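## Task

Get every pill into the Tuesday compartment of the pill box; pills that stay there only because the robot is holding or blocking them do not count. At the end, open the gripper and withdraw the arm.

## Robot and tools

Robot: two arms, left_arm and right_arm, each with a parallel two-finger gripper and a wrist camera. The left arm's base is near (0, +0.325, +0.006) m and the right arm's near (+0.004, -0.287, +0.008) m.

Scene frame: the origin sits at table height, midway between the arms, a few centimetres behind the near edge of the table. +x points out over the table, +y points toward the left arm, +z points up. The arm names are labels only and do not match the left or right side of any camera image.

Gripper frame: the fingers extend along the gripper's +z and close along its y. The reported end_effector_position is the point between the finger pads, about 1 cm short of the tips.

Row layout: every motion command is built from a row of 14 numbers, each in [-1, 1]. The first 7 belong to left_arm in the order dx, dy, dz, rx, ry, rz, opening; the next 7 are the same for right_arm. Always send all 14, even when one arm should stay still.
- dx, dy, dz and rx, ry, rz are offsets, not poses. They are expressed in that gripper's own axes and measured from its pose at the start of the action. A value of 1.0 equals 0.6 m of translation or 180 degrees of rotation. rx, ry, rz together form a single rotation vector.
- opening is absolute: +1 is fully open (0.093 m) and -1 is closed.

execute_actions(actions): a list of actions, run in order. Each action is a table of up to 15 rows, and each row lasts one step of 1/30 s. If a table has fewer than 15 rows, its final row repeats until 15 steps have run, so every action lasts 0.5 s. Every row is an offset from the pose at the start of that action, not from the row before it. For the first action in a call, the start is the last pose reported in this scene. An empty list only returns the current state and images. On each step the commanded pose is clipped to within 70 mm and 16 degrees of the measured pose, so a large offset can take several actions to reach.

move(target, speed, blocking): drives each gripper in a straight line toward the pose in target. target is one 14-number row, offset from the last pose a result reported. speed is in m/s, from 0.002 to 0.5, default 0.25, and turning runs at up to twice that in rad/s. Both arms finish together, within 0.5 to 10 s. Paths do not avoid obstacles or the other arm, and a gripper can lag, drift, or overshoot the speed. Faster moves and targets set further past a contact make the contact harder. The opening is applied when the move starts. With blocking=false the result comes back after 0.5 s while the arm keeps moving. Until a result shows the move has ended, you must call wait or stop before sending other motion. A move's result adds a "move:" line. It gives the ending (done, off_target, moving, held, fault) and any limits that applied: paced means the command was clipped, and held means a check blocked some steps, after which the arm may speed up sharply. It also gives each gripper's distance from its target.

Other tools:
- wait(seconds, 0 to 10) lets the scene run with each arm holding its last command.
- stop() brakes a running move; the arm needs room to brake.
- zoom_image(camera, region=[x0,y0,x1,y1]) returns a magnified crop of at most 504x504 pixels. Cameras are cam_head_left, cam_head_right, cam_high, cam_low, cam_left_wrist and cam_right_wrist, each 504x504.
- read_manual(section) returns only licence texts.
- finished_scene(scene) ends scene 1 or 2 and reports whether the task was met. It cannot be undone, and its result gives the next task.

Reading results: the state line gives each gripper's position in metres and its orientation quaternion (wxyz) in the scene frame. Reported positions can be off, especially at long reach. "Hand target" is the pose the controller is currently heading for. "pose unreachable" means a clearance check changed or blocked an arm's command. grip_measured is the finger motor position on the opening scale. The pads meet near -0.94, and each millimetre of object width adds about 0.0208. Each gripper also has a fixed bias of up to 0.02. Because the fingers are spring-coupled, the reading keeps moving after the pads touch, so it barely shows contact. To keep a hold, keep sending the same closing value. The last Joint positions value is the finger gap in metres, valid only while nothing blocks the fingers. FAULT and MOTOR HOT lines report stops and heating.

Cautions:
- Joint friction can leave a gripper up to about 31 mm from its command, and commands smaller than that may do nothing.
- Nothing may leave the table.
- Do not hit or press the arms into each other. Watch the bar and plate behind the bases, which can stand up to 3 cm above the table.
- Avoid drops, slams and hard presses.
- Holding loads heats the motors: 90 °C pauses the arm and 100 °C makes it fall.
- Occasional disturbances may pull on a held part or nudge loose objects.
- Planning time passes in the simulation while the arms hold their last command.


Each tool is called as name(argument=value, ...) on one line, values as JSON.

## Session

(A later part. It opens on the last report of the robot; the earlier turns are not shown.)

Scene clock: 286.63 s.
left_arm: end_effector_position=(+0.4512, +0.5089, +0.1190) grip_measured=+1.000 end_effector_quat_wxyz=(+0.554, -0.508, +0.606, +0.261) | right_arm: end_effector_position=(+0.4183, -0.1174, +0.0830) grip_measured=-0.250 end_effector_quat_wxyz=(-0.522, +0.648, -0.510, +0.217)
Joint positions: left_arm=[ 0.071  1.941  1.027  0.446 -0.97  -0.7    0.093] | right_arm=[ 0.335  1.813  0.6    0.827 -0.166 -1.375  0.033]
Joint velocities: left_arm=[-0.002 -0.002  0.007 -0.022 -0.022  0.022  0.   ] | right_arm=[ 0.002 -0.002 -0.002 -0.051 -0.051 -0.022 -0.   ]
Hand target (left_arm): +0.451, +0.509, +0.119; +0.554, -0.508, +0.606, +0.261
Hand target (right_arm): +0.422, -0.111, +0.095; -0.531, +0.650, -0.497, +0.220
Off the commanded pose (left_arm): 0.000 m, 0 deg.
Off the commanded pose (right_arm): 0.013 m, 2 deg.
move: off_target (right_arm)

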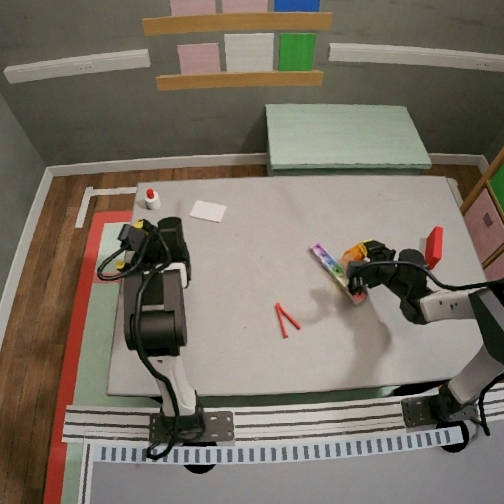

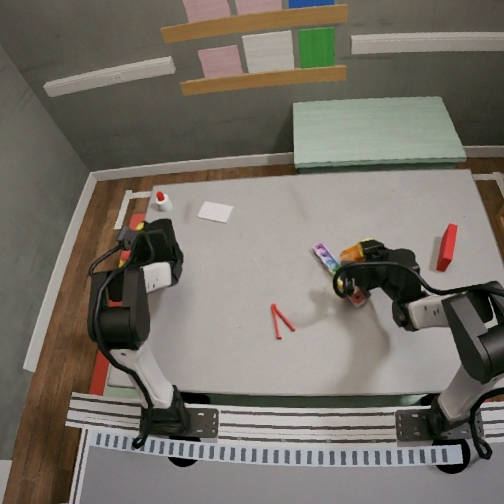

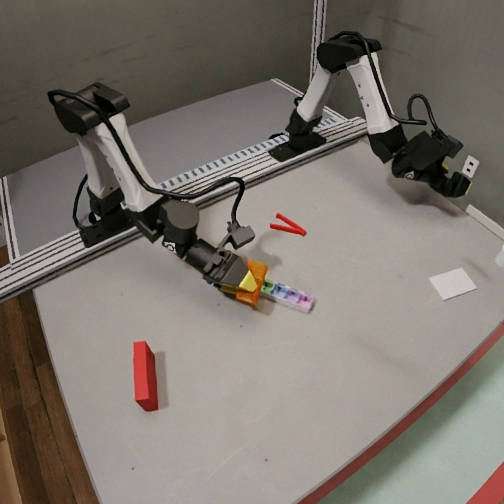

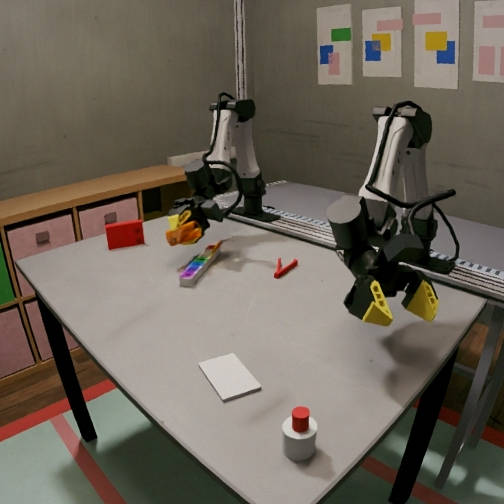

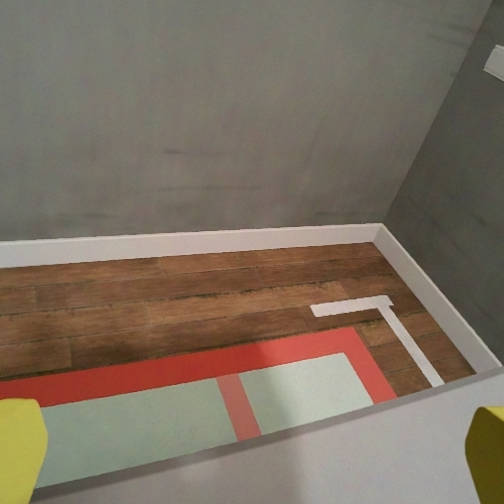

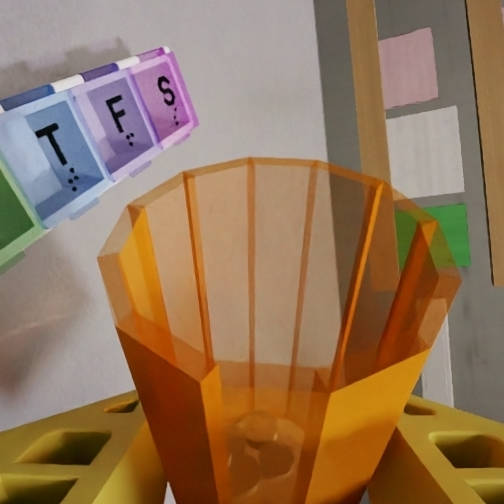

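move(target=[0,0,0,0,0,0,1,-0.013,-0.005,0.012,0,0,-0.11,-0.3], speed=0.12)

zoom_image(camera="cam_low", region=[130, 170, 250, 290])

zoom_image(camera="cam_high", region=[170, 210, 320, 340])

Scene clock: 305.73 s.
left_arm: end_effector_position=(+0.4512, +0.5089, +0.1190) grip_measured=+1.000 end_effector_quat_wxyz=(+0.554, -0.508, +0.606, +0.261) | right_arm: end_effector_position=(+0.4158, -0.1120, +0.0819) grip_measured=-0.250 end_effector_quat_wxyz=(-0.478, +0.725, -0.396, +0.298)
Joint positions: left_arm=[ 0.071  1.941  1.027  0.446 -0.97  -0.7    0.093] | right_arm=[ 0.353  1.813  0.6    0.822 -0.154 -1.7    0.033]
Joint velocities: left_arm=[ 0.002 -0.012 -0.017 -0.007 -0.037  0.037  0.   ] | right_arm=[ 0.002 -0.022 -0.012 -0.037  0.007  0.051 -0.   ]
Hand target (left_arm): +0.451, +0.509, +0.119; +0.554, -0.508, +0.606, +0.261
Hand target (right_arm): +0.422, -0.108, +0.085; -0.477, +0.726, -0.391, +0.304
Off the commanded pose (left_arm): 0.000 m, 0 deg.
Off the commanded pose (right_arm): 0.009 m, 1 deg.
move: done

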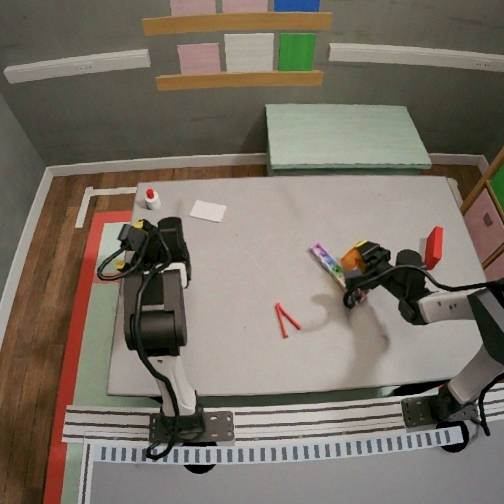

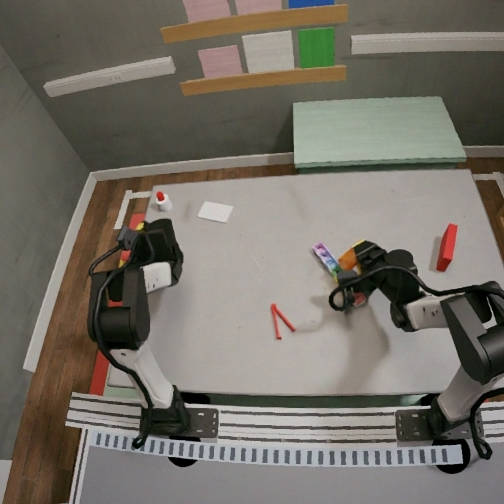

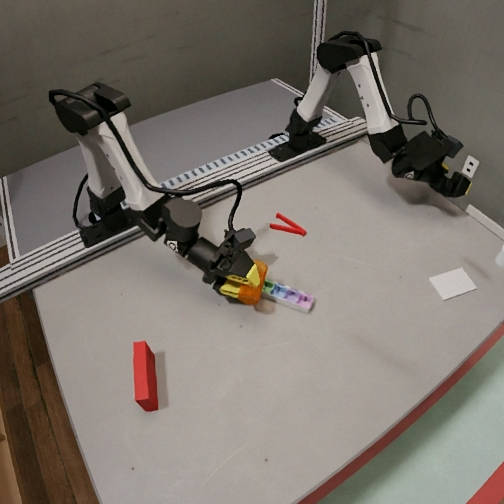

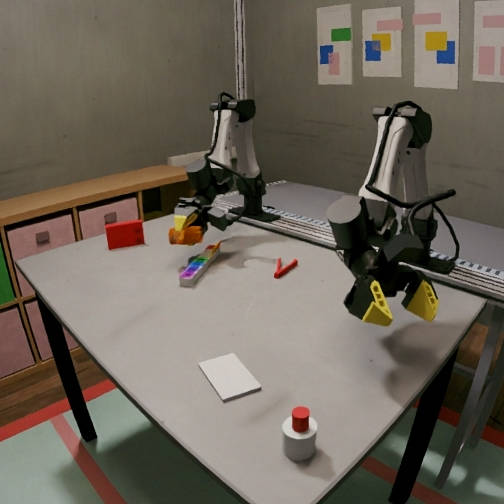

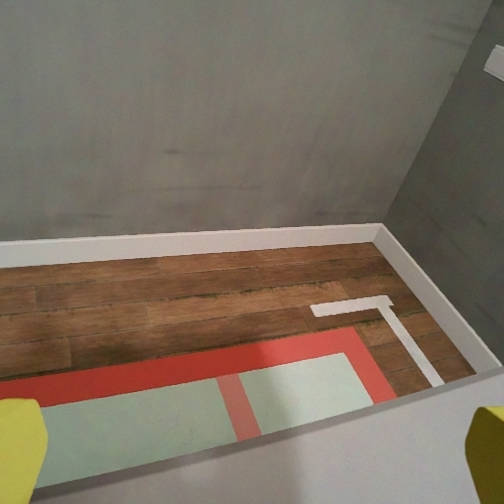

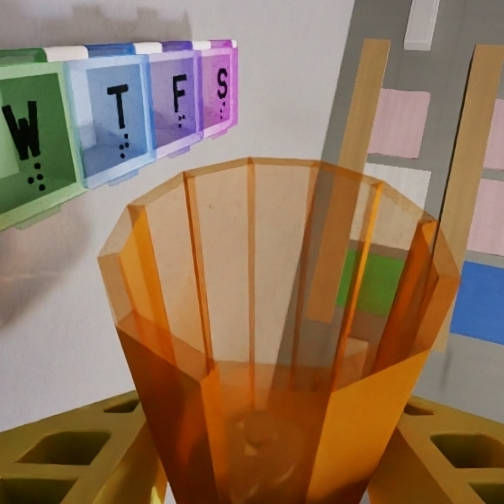

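Region (130, 170, 250, 290) of cam_low's 504x504 image, scaled by 4.200, with more detail than that image has.

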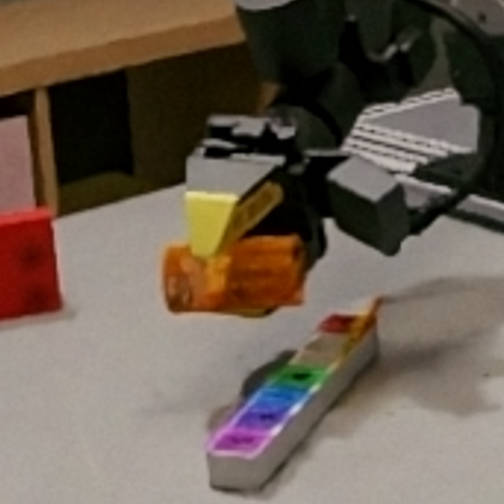

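Region (170, 210, 320, 340) of cam_high's 504x504 image, scaled by 3.360, with more detail than that image has; it fills the top 437 rows of this view, and the rest is white.

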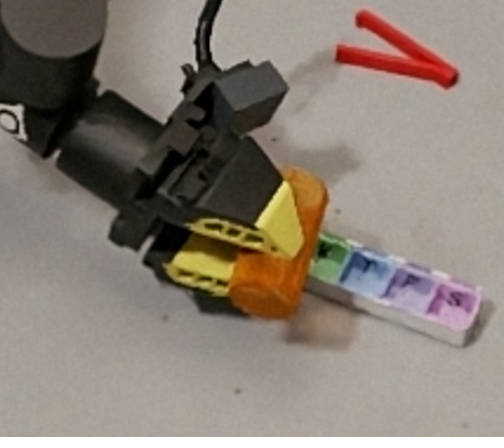

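move(target=[0,0,0,0,0,0,1,0,0.022,0.012,0,0,-0.045,-0.3], speed=0.05)

zoom_image(camera="cam_low", region=[140, 190, 240, 290])

zoom_image(camera="cam_head_left", region=[300, 220, 400, 320])

Scene clock: 338.60 s.
left_arm: end_effector_position=(+0.4512, +0.5089, +0.1190) grip_measured=+1.000 end_effector_quat_wxyz=(+0.554, -0.508, +0.606, +0.261) | right_arm: end_effector_position=(+0.4173, -0.1114, +0.0679) grip_measured=-0.250 end_effector_quat_wxyz=(-0.454, +0.752, -0.350, +0.325)
Joint positions: left_arm=[ 0.071  1.941  1.027  0.446 -0.97  -0.7    0.093] | right_arm=[ 0.353  1.87   0.6    0.87  -0.153 -1.831  0.033]
Joint velocities: left_arm=[-0.007  0.002 -0.017 -0.007  0.051 -0.051  0.   ] | right_arm=[ 0.007 -0.007  0.012  0.051 -0.022 -0.081  0.001]
Hand target (left_arm): +0.451, +0.509, +0.119; +0.554, -0.508, +0.606, +0.261
Hand target (right_arm): +0.418, -0.112, +0.067; -0.455, +0.752, -0.344, +0.330
Off the commanded pose (left_arm): 0.000 m, 0 deg.
Off the commanded pose (right_arm): 0.001 m, 1 deg.
move: done

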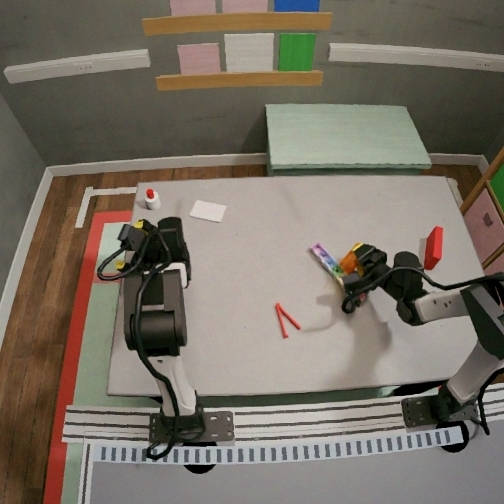

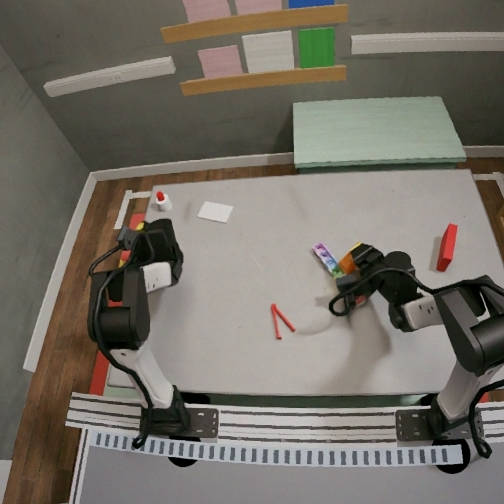

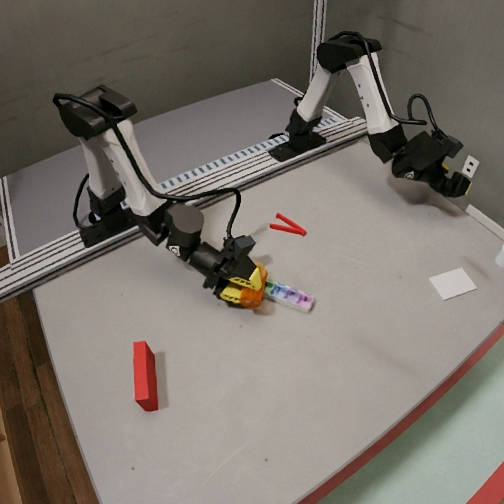

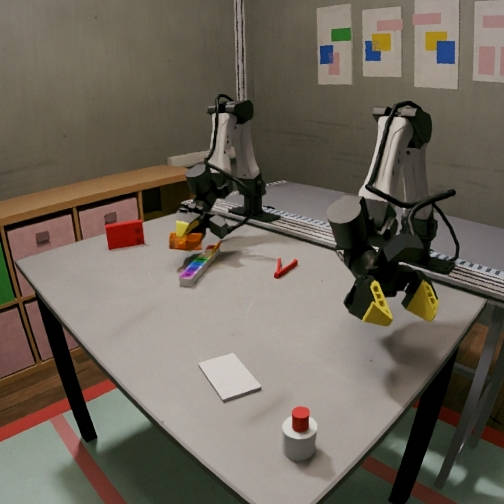

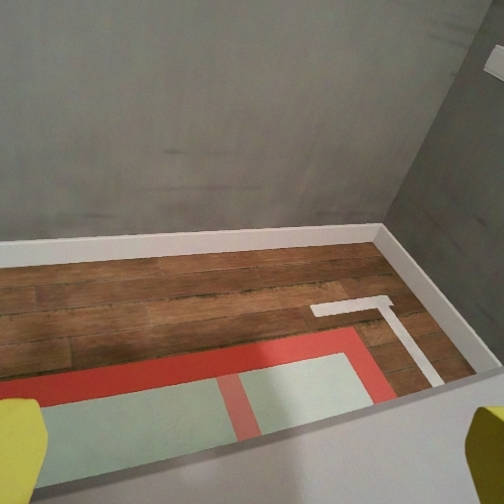

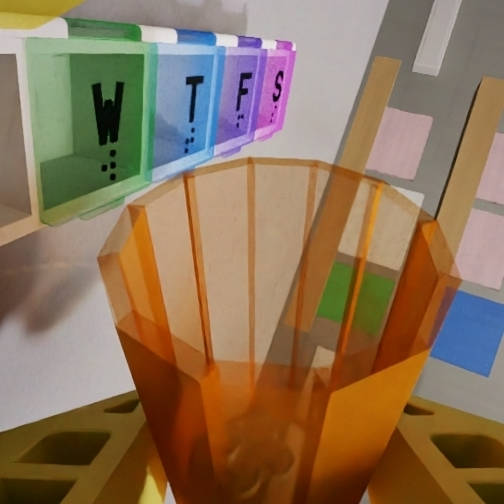

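Region (140, 190, 240, 290) of cam_low's 504x504 image, scaled by 5.040, with more detail than that image has.

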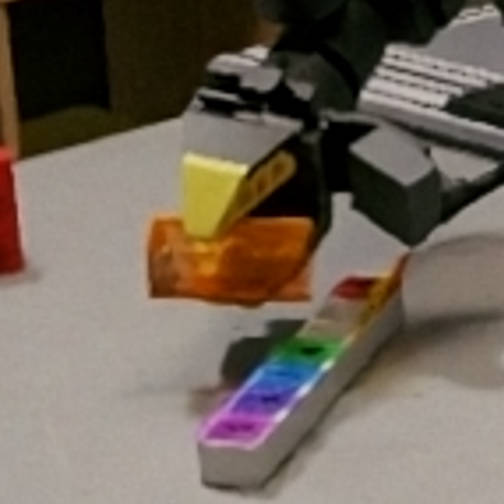

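Region (300, 220, 400, 320) of cam_head_left's 504x504 image, scaled by 5.040, with more detail than that image has.

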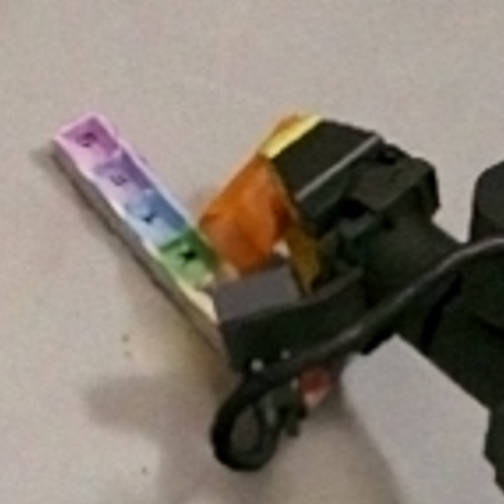

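move(target=[0,0,0,0,0,0,1,-0.024,-0.013,0.008,0,0,0,-0.3], speed=0.03)

zoom_image(camera="cam_low", region=[140, 190, 240, 290])

Scene clock: 359.00 s.
left_arm: end_effector_position=(+0.4512, +0.5089, +0.1190) grip_measured=+1.000 end_effector_quat_wxyz=(+0.554, -0.508, +0.606, +0.261) | right_arm: end_effector_position=(+0.4112, -0.0976, +0.0669) grip_measured=-0.250 end_effector_quat_wxyz=(-0.453, +0.756, -0.346, +0.323)
Joint positions: left_arm=[ 0.071  1.941  1.027  0.446 -0.97  -0.7    0.093] | right_arm=[ 0.399  1.87   0.6    0.866 -0.118 -1.819  0.033]
Joint velocities: left_arm=[-0.012 -0.007  0.007  0.022  0.022  0.007  0.   ] | right_arm=[-0.002 -0.002  0.002  0.007 -0.066 -0.051  0.   ]
Hand target (left_arm): +0.451, +0.509, +0.119; +0.554, -0.508, +0.606, +0.261
Hand target (right_arm): +0.415, -0.095, +0.071; -0.454, +0.752, -0.350, +0.325
Off the commanded pose (left_arm): 0.000 m, 0 deg.
Off the commanded pose (right_arm): 0.006 m, 1 deg.
move: done

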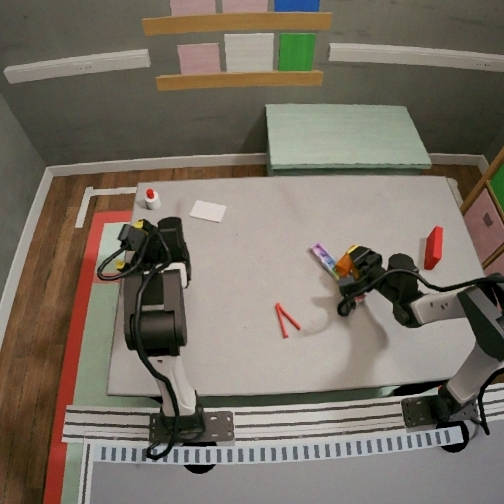

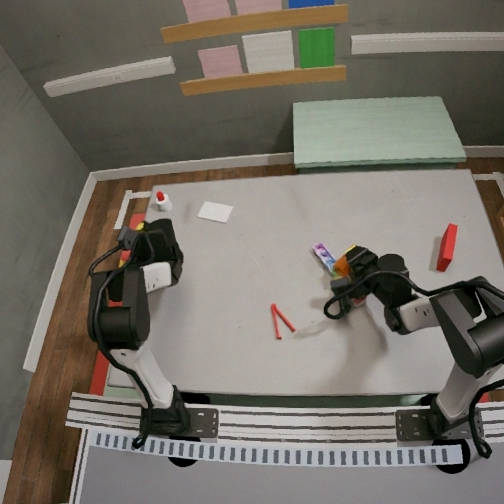

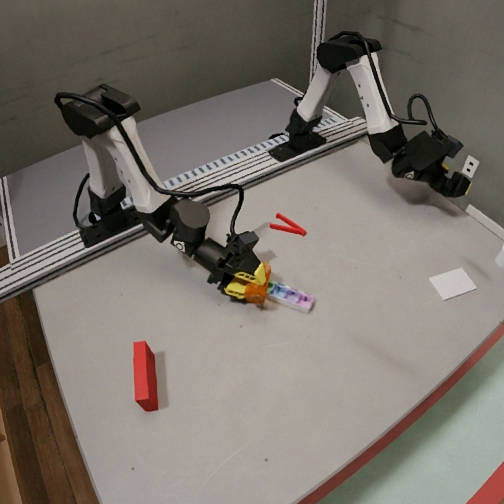

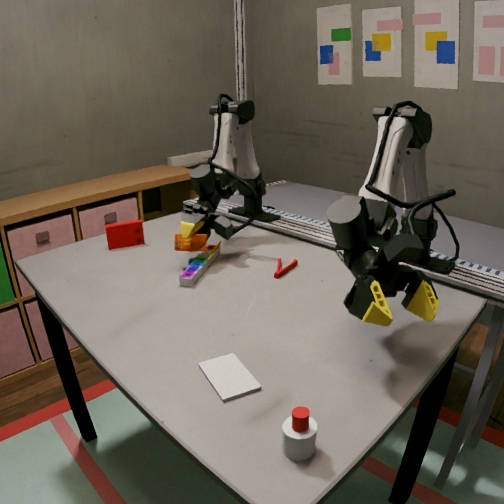

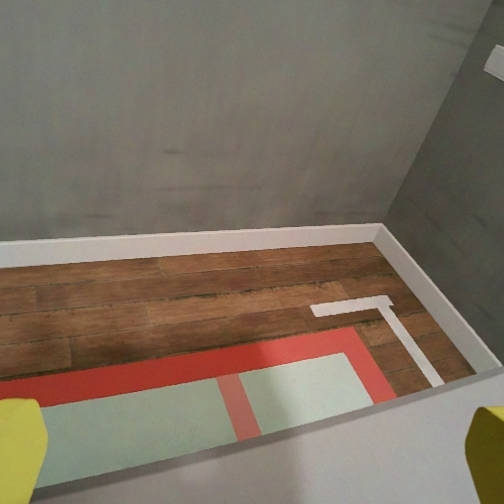

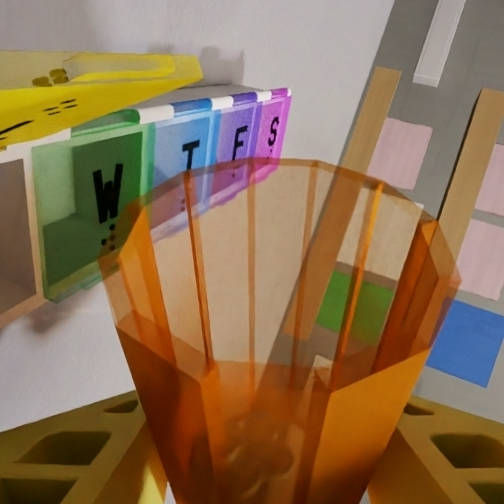

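Region (140, 190, 240, 290) of cam_low's 504x504 image, scaled by 5.040, with more detail than that image has.

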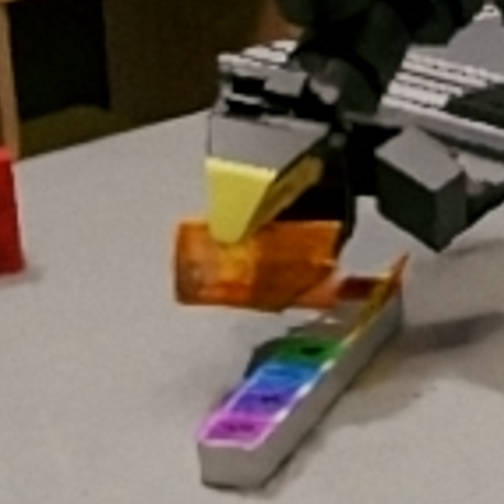

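move(target=[0,0,0,0,0,0,1,0,-0.004,0,0,0,-0.045,-0.3], speed=0.04)

zoom_image(camera="cam_low", region=[140, 190, 240, 290])

Scene clock: 370.60 s.
left_arm: end_effector_position=(+0.4512, +0.5089, +0.1190) grip_measured=+1.000 end_effector_quat_wxyz=(+0.554, -0.508, +0.606, +0.261) | right_arm: end_effector_position=(+0.4114, -0.0980, +0.0667) grip_measured=-0.250 end_effector_quat_wxyz=(-0.431, +0.776, -0.297, +0.352)
Joint positions: left_arm=[ 0.071  1.941  1.027  0.446 -0.97  -0.7    0.093] | right_arm=[ 0.399  1.87   0.6    0.865 -0.115 -1.949  0.033]
Joint velocities: left_arm=[-0.002 -0.007 -0.012  0.007 -0.081 -0.022  0.   ] | right_arm=[-0.002  0.012 -0.002 -0.037 -0.037 -0.081 -0.001]
Hand target (left_arm): +0.451, +0.509, +0.119; +0.554, -0.508, +0.606, +0.261
Hand target (right_arm): +0.412, -0.097, +0.069; -0.430, +0.778, -0.292, +0.354
Off the commanded pose (left_arm): 0.000 m, 0 deg.
Off the commanded pose (right_arm): 0.003 m, 1 deg.
move: done

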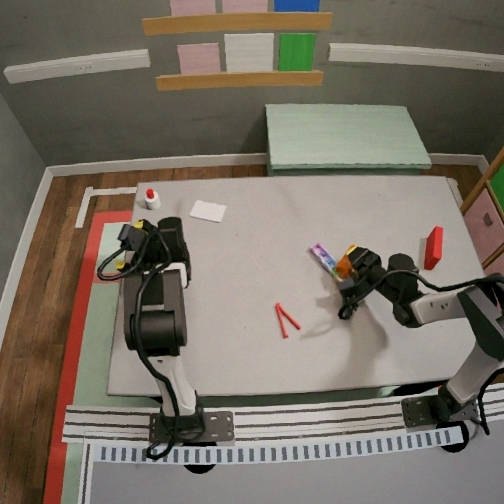

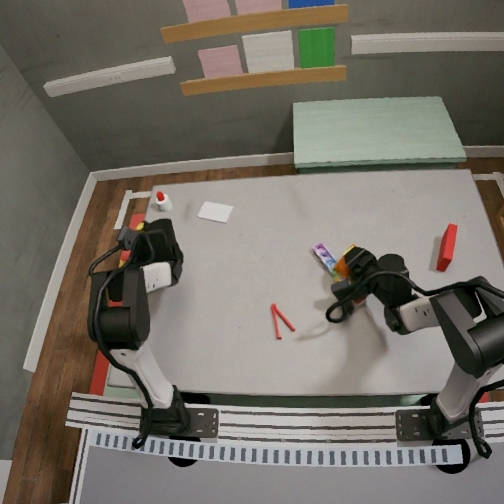

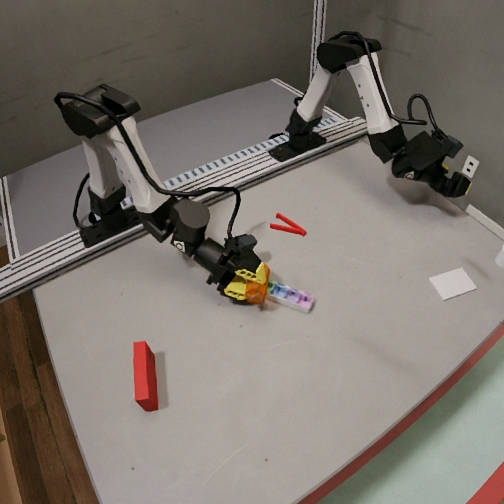

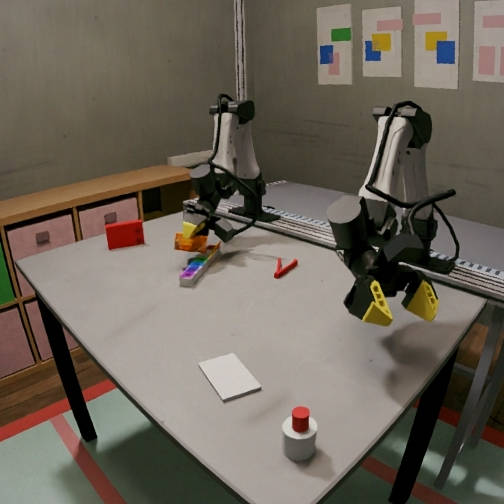

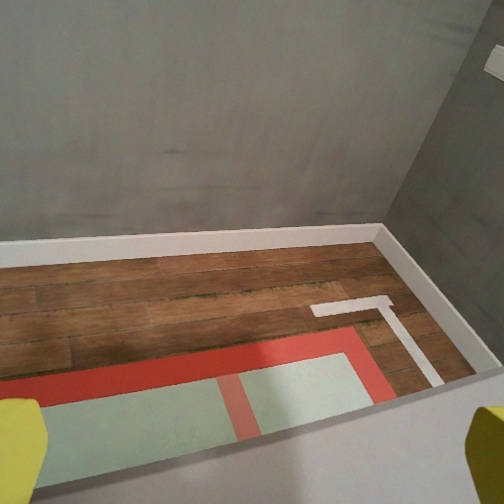

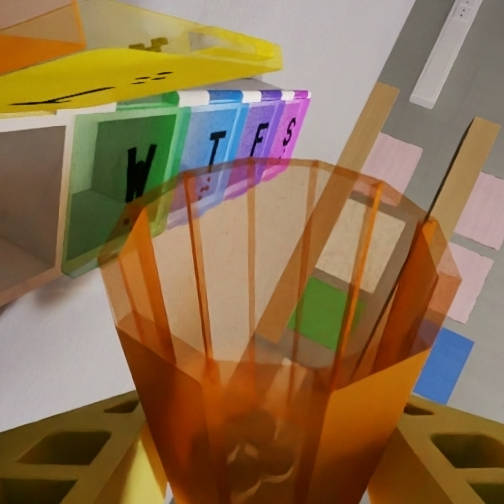

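Region (140, 190, 240, 290) of cam_low's 504x504 image, scaled by 5.040, with more detail than that image has.

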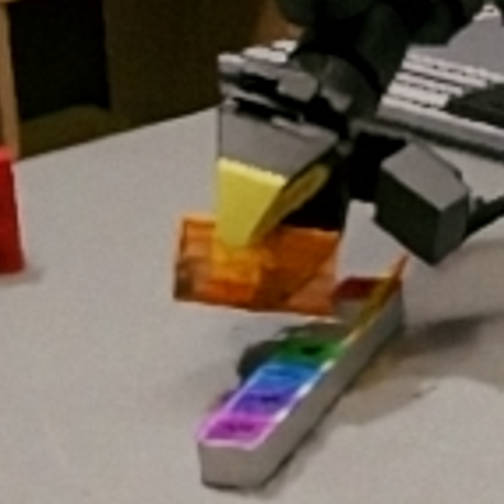

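move(target=[0,0,0,0,0,0,1,-0.004,-0.008,0,0,0,-0.048,-0.3], speed=0.04)

zoom_image(camera="cam_low", region=[140, 190, 240, 290])

Scene clock: 384.03 s.
left_arm: end_effector_position=(+0.4512, +0.5089, +0.1190) grip_measured=+1.000 end_effector_quat_wxyz=(+0.554, -0.508, +0.606, +0.261) | right_arm: end_effector_position=(+0.4104, -0.0960, +0.0667) grip_measured=-0.250 end_effector_quat_wxyz=(-0.407, +0.795, -0.244, +0.378)
Joint positions: left_arm=[ 0.071  1.941  1.027  0.446 -0.97  -0.7    0.093] | right_arm=[ 0.404  1.87   0.6    0.865 -0.115 -2.08   0.033]
Joint velocities: left_arm=[ 0.012 -0.002  0.002  0.007  0.037 -0.022  0.   ] | right_arm=[ 0.017  0.002 -0.017  0.007 -0.007 -0.022 -0.   ]
Hand target (left_arm): +0.451, +0.509, +0.119; +0.554, -0.508, +0.606, +0.261
Hand target (right_arm): +0.411, -0.094, +0.070; -0.403, +0.796, -0.238, +0.383
Off the commanded pose (left_arm): 0.000 m, 0 deg.
Off the commanded pose (right_arm): 0.004 m, 1 deg.
move: done

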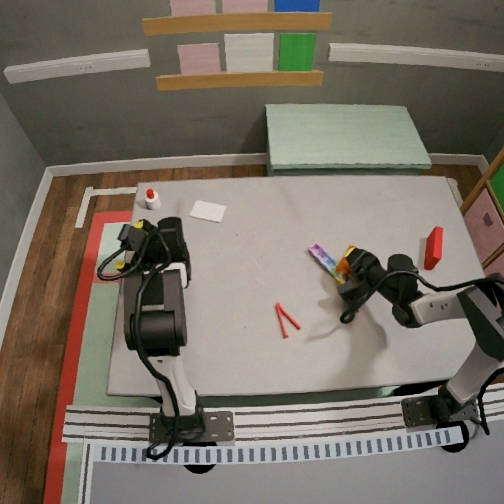

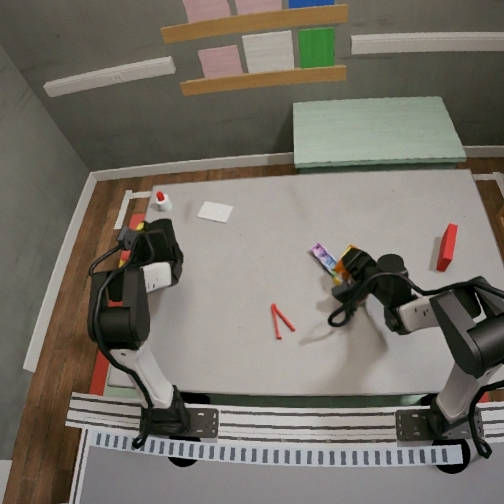

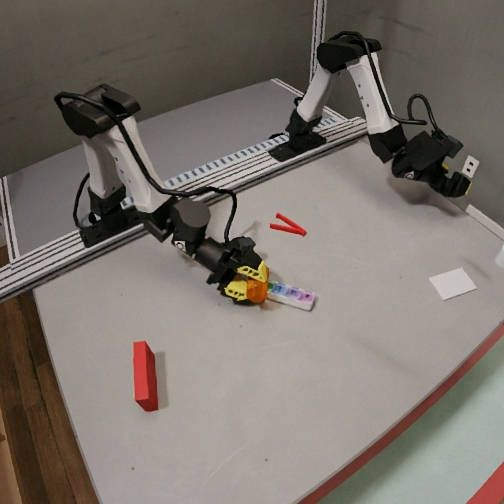

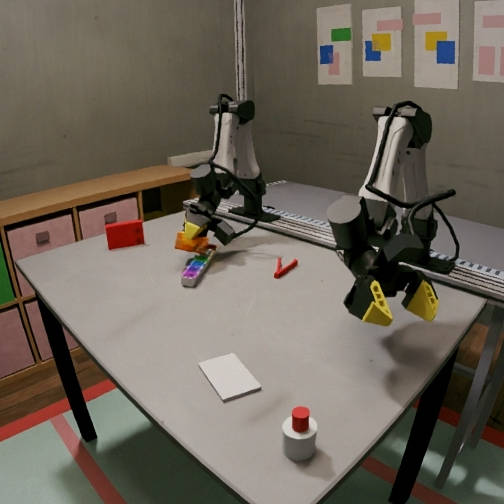

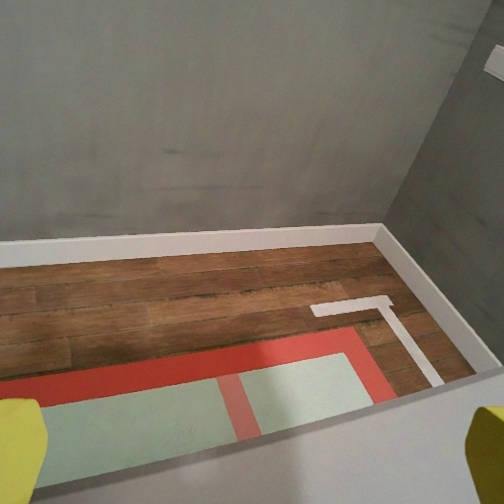

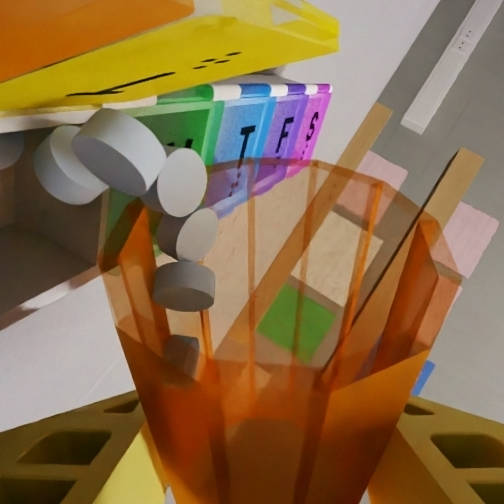

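Region (140, 190, 240, 290) of cam_low's 504x504 image, scaled by 5.040, with more detail than that image has.

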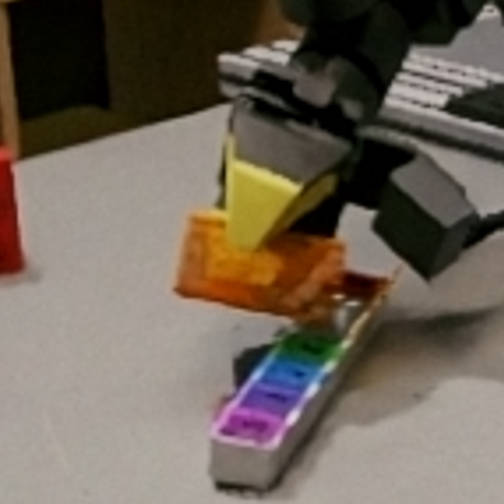

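Pouring now.

wait(seconds=1)

Scene clock: 386.87 s.
left_arm: end_effector_position=(+0.4512, +0.5089, +0.1190) grip_measured=+1.000 end_effector_quat_wxyz=(+0.554, -0.508, +0.606, +0.261) | right_arm: end_effector_position=(+0.4104, -0.0960, +0.0667) grip_measured=-0.250 end_effector_quat_wxyz=(-0.407, +0.795, -0.242, +0.379)
Joint positions: left_arm=[ 0.071  1.941  1.027  0.446 -0.97  -0.7    0.093] | right_arm=[ 0.404  1.87   0.6    0.865 -0.115 -2.083  0.033]
Joint velocities: left_arm=[ 0.007  0.007  0.012  0.066  0.037 -0.007  0.   ] | right_arm=[ 0.007 -0.007  0.007 -0.051  0.037 -0.037 -0.001]
Hand target (left_arm): +0.451, +0.509, +0.119; +0.554, -0.508, +0.606, +0.261
Hand target (right_arm): +0.411, -0.094, +0.070; -0.403, +0.796, -0.238, +0.383
Off the commanded pose (left_arm): 0.000 m, 0 deg.
Off the commanded pose (right_arm): 0.004 m, 1 deg.
wait: 1.00 s; at rest from the start

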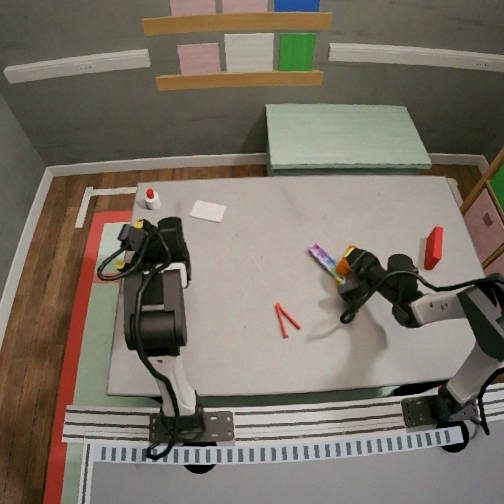

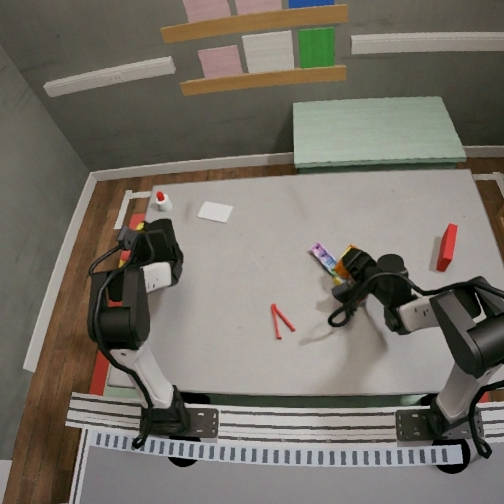

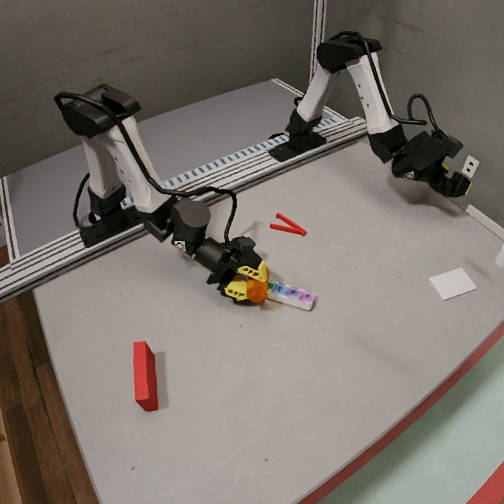

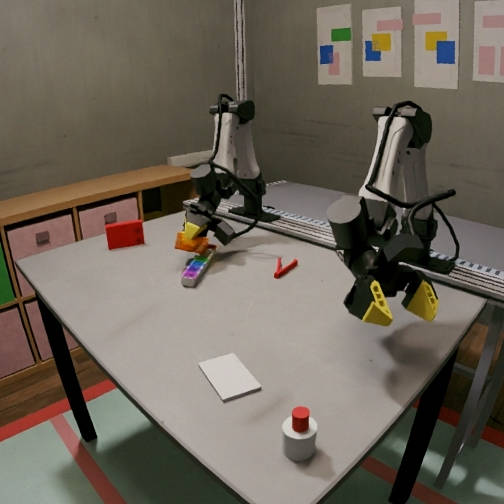

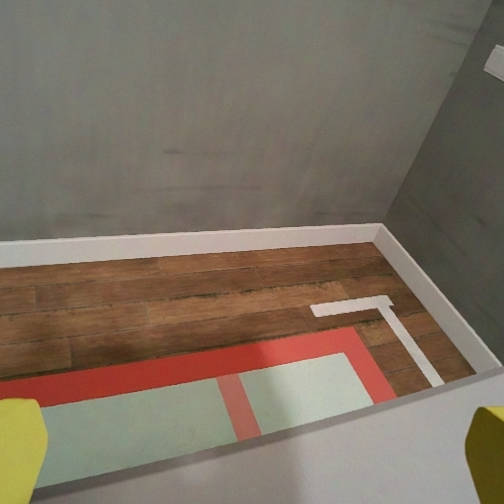

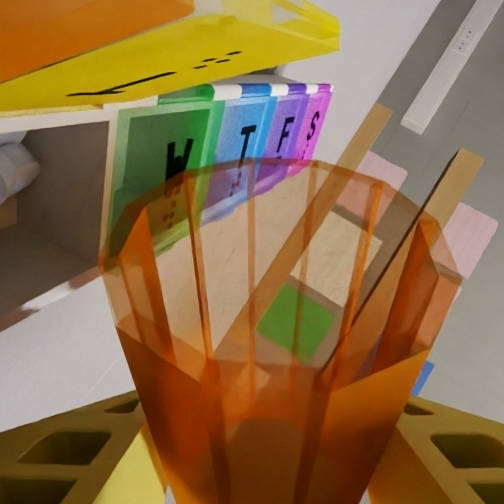

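move(target=[0,0,0,0,0,0,1,0.034,-0.069,-0.032,0,0,0.15,-0.3], speed=0.12)

Scene clock: 393.67 s.
left_arm: end_effector_position=(+0.4512, +0.5089, +0.1190) grip_measured=+1.000 end_effector_quat_wxyz=(+0.554, -0.508, +0.606, +0.261) | right_arm: end_effector_position=(+0.4060, -0.0982, +0.1054) grip_measured=-0.250 end_effector_quat_wxyz=(-0.476, +0.723, -0.421, +0.271)
Joint positions: left_arm=[ 0.071  1.941  1.027  0.446 -0.97  -0.7    0.093] | right_arm=[ 0.404  1.69   0.639  0.624 -0.115 -1.623  0.033]
Joint velocities: left_arm=[-0.012  0.002 -0.007 -0.037  0.066 -0.037  0.   ] | right_arm=[-0.012  0.002 -0.012 -0.007  0.037  0.051  0.   ]
Hand target (left_arm): +0.451, +0.509, +0.119; +0.554, -0.508, +0.606, +0.261
Hand target (right_arm): +0.410, -0.097, +0.117; -0.484, +0.716, -0.421, +0.274
Off the commanded pose (left_arm): 0.000 m, 0 deg.
Off the commanded pose (right_arm): 0.012 m, 1 deg.
move: off_target (right_arm)

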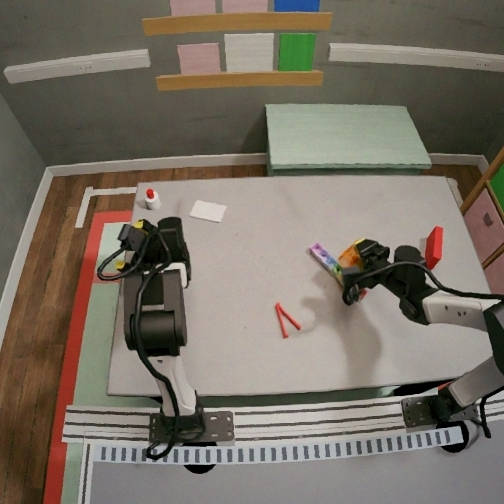

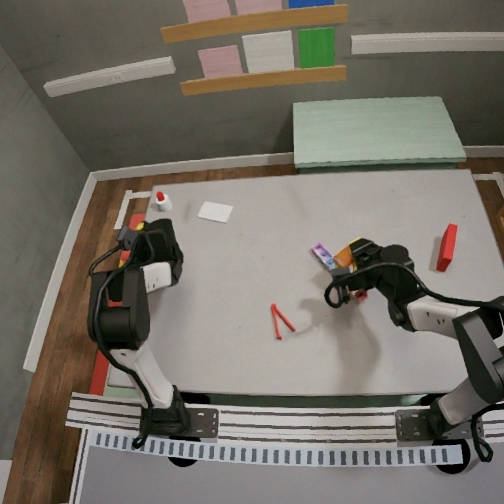

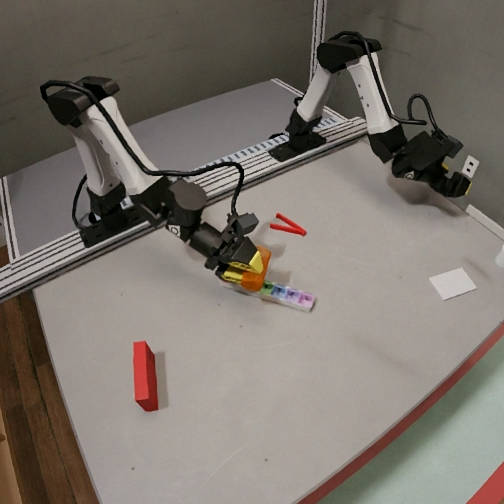

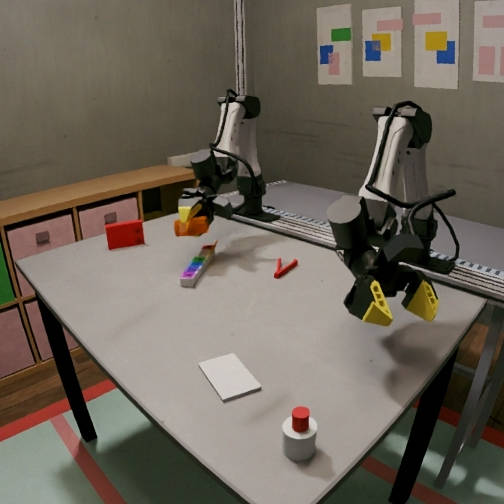

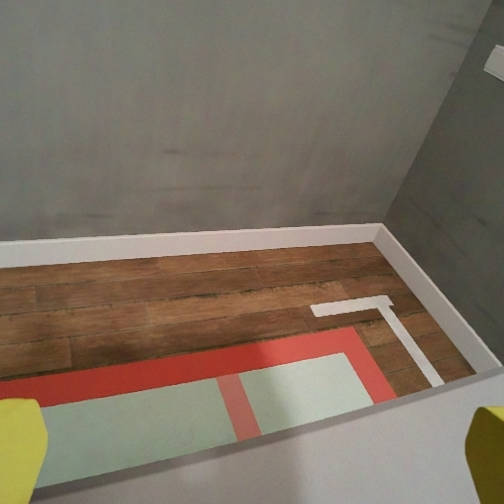

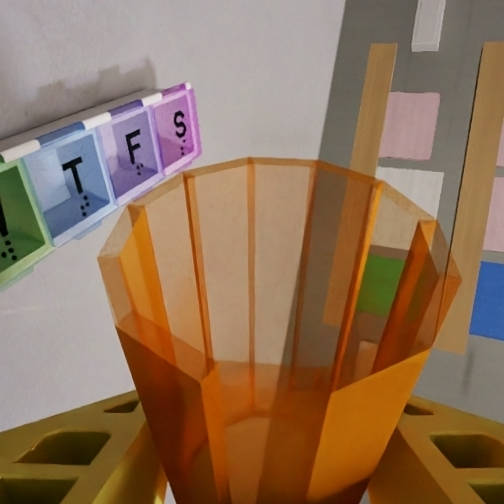

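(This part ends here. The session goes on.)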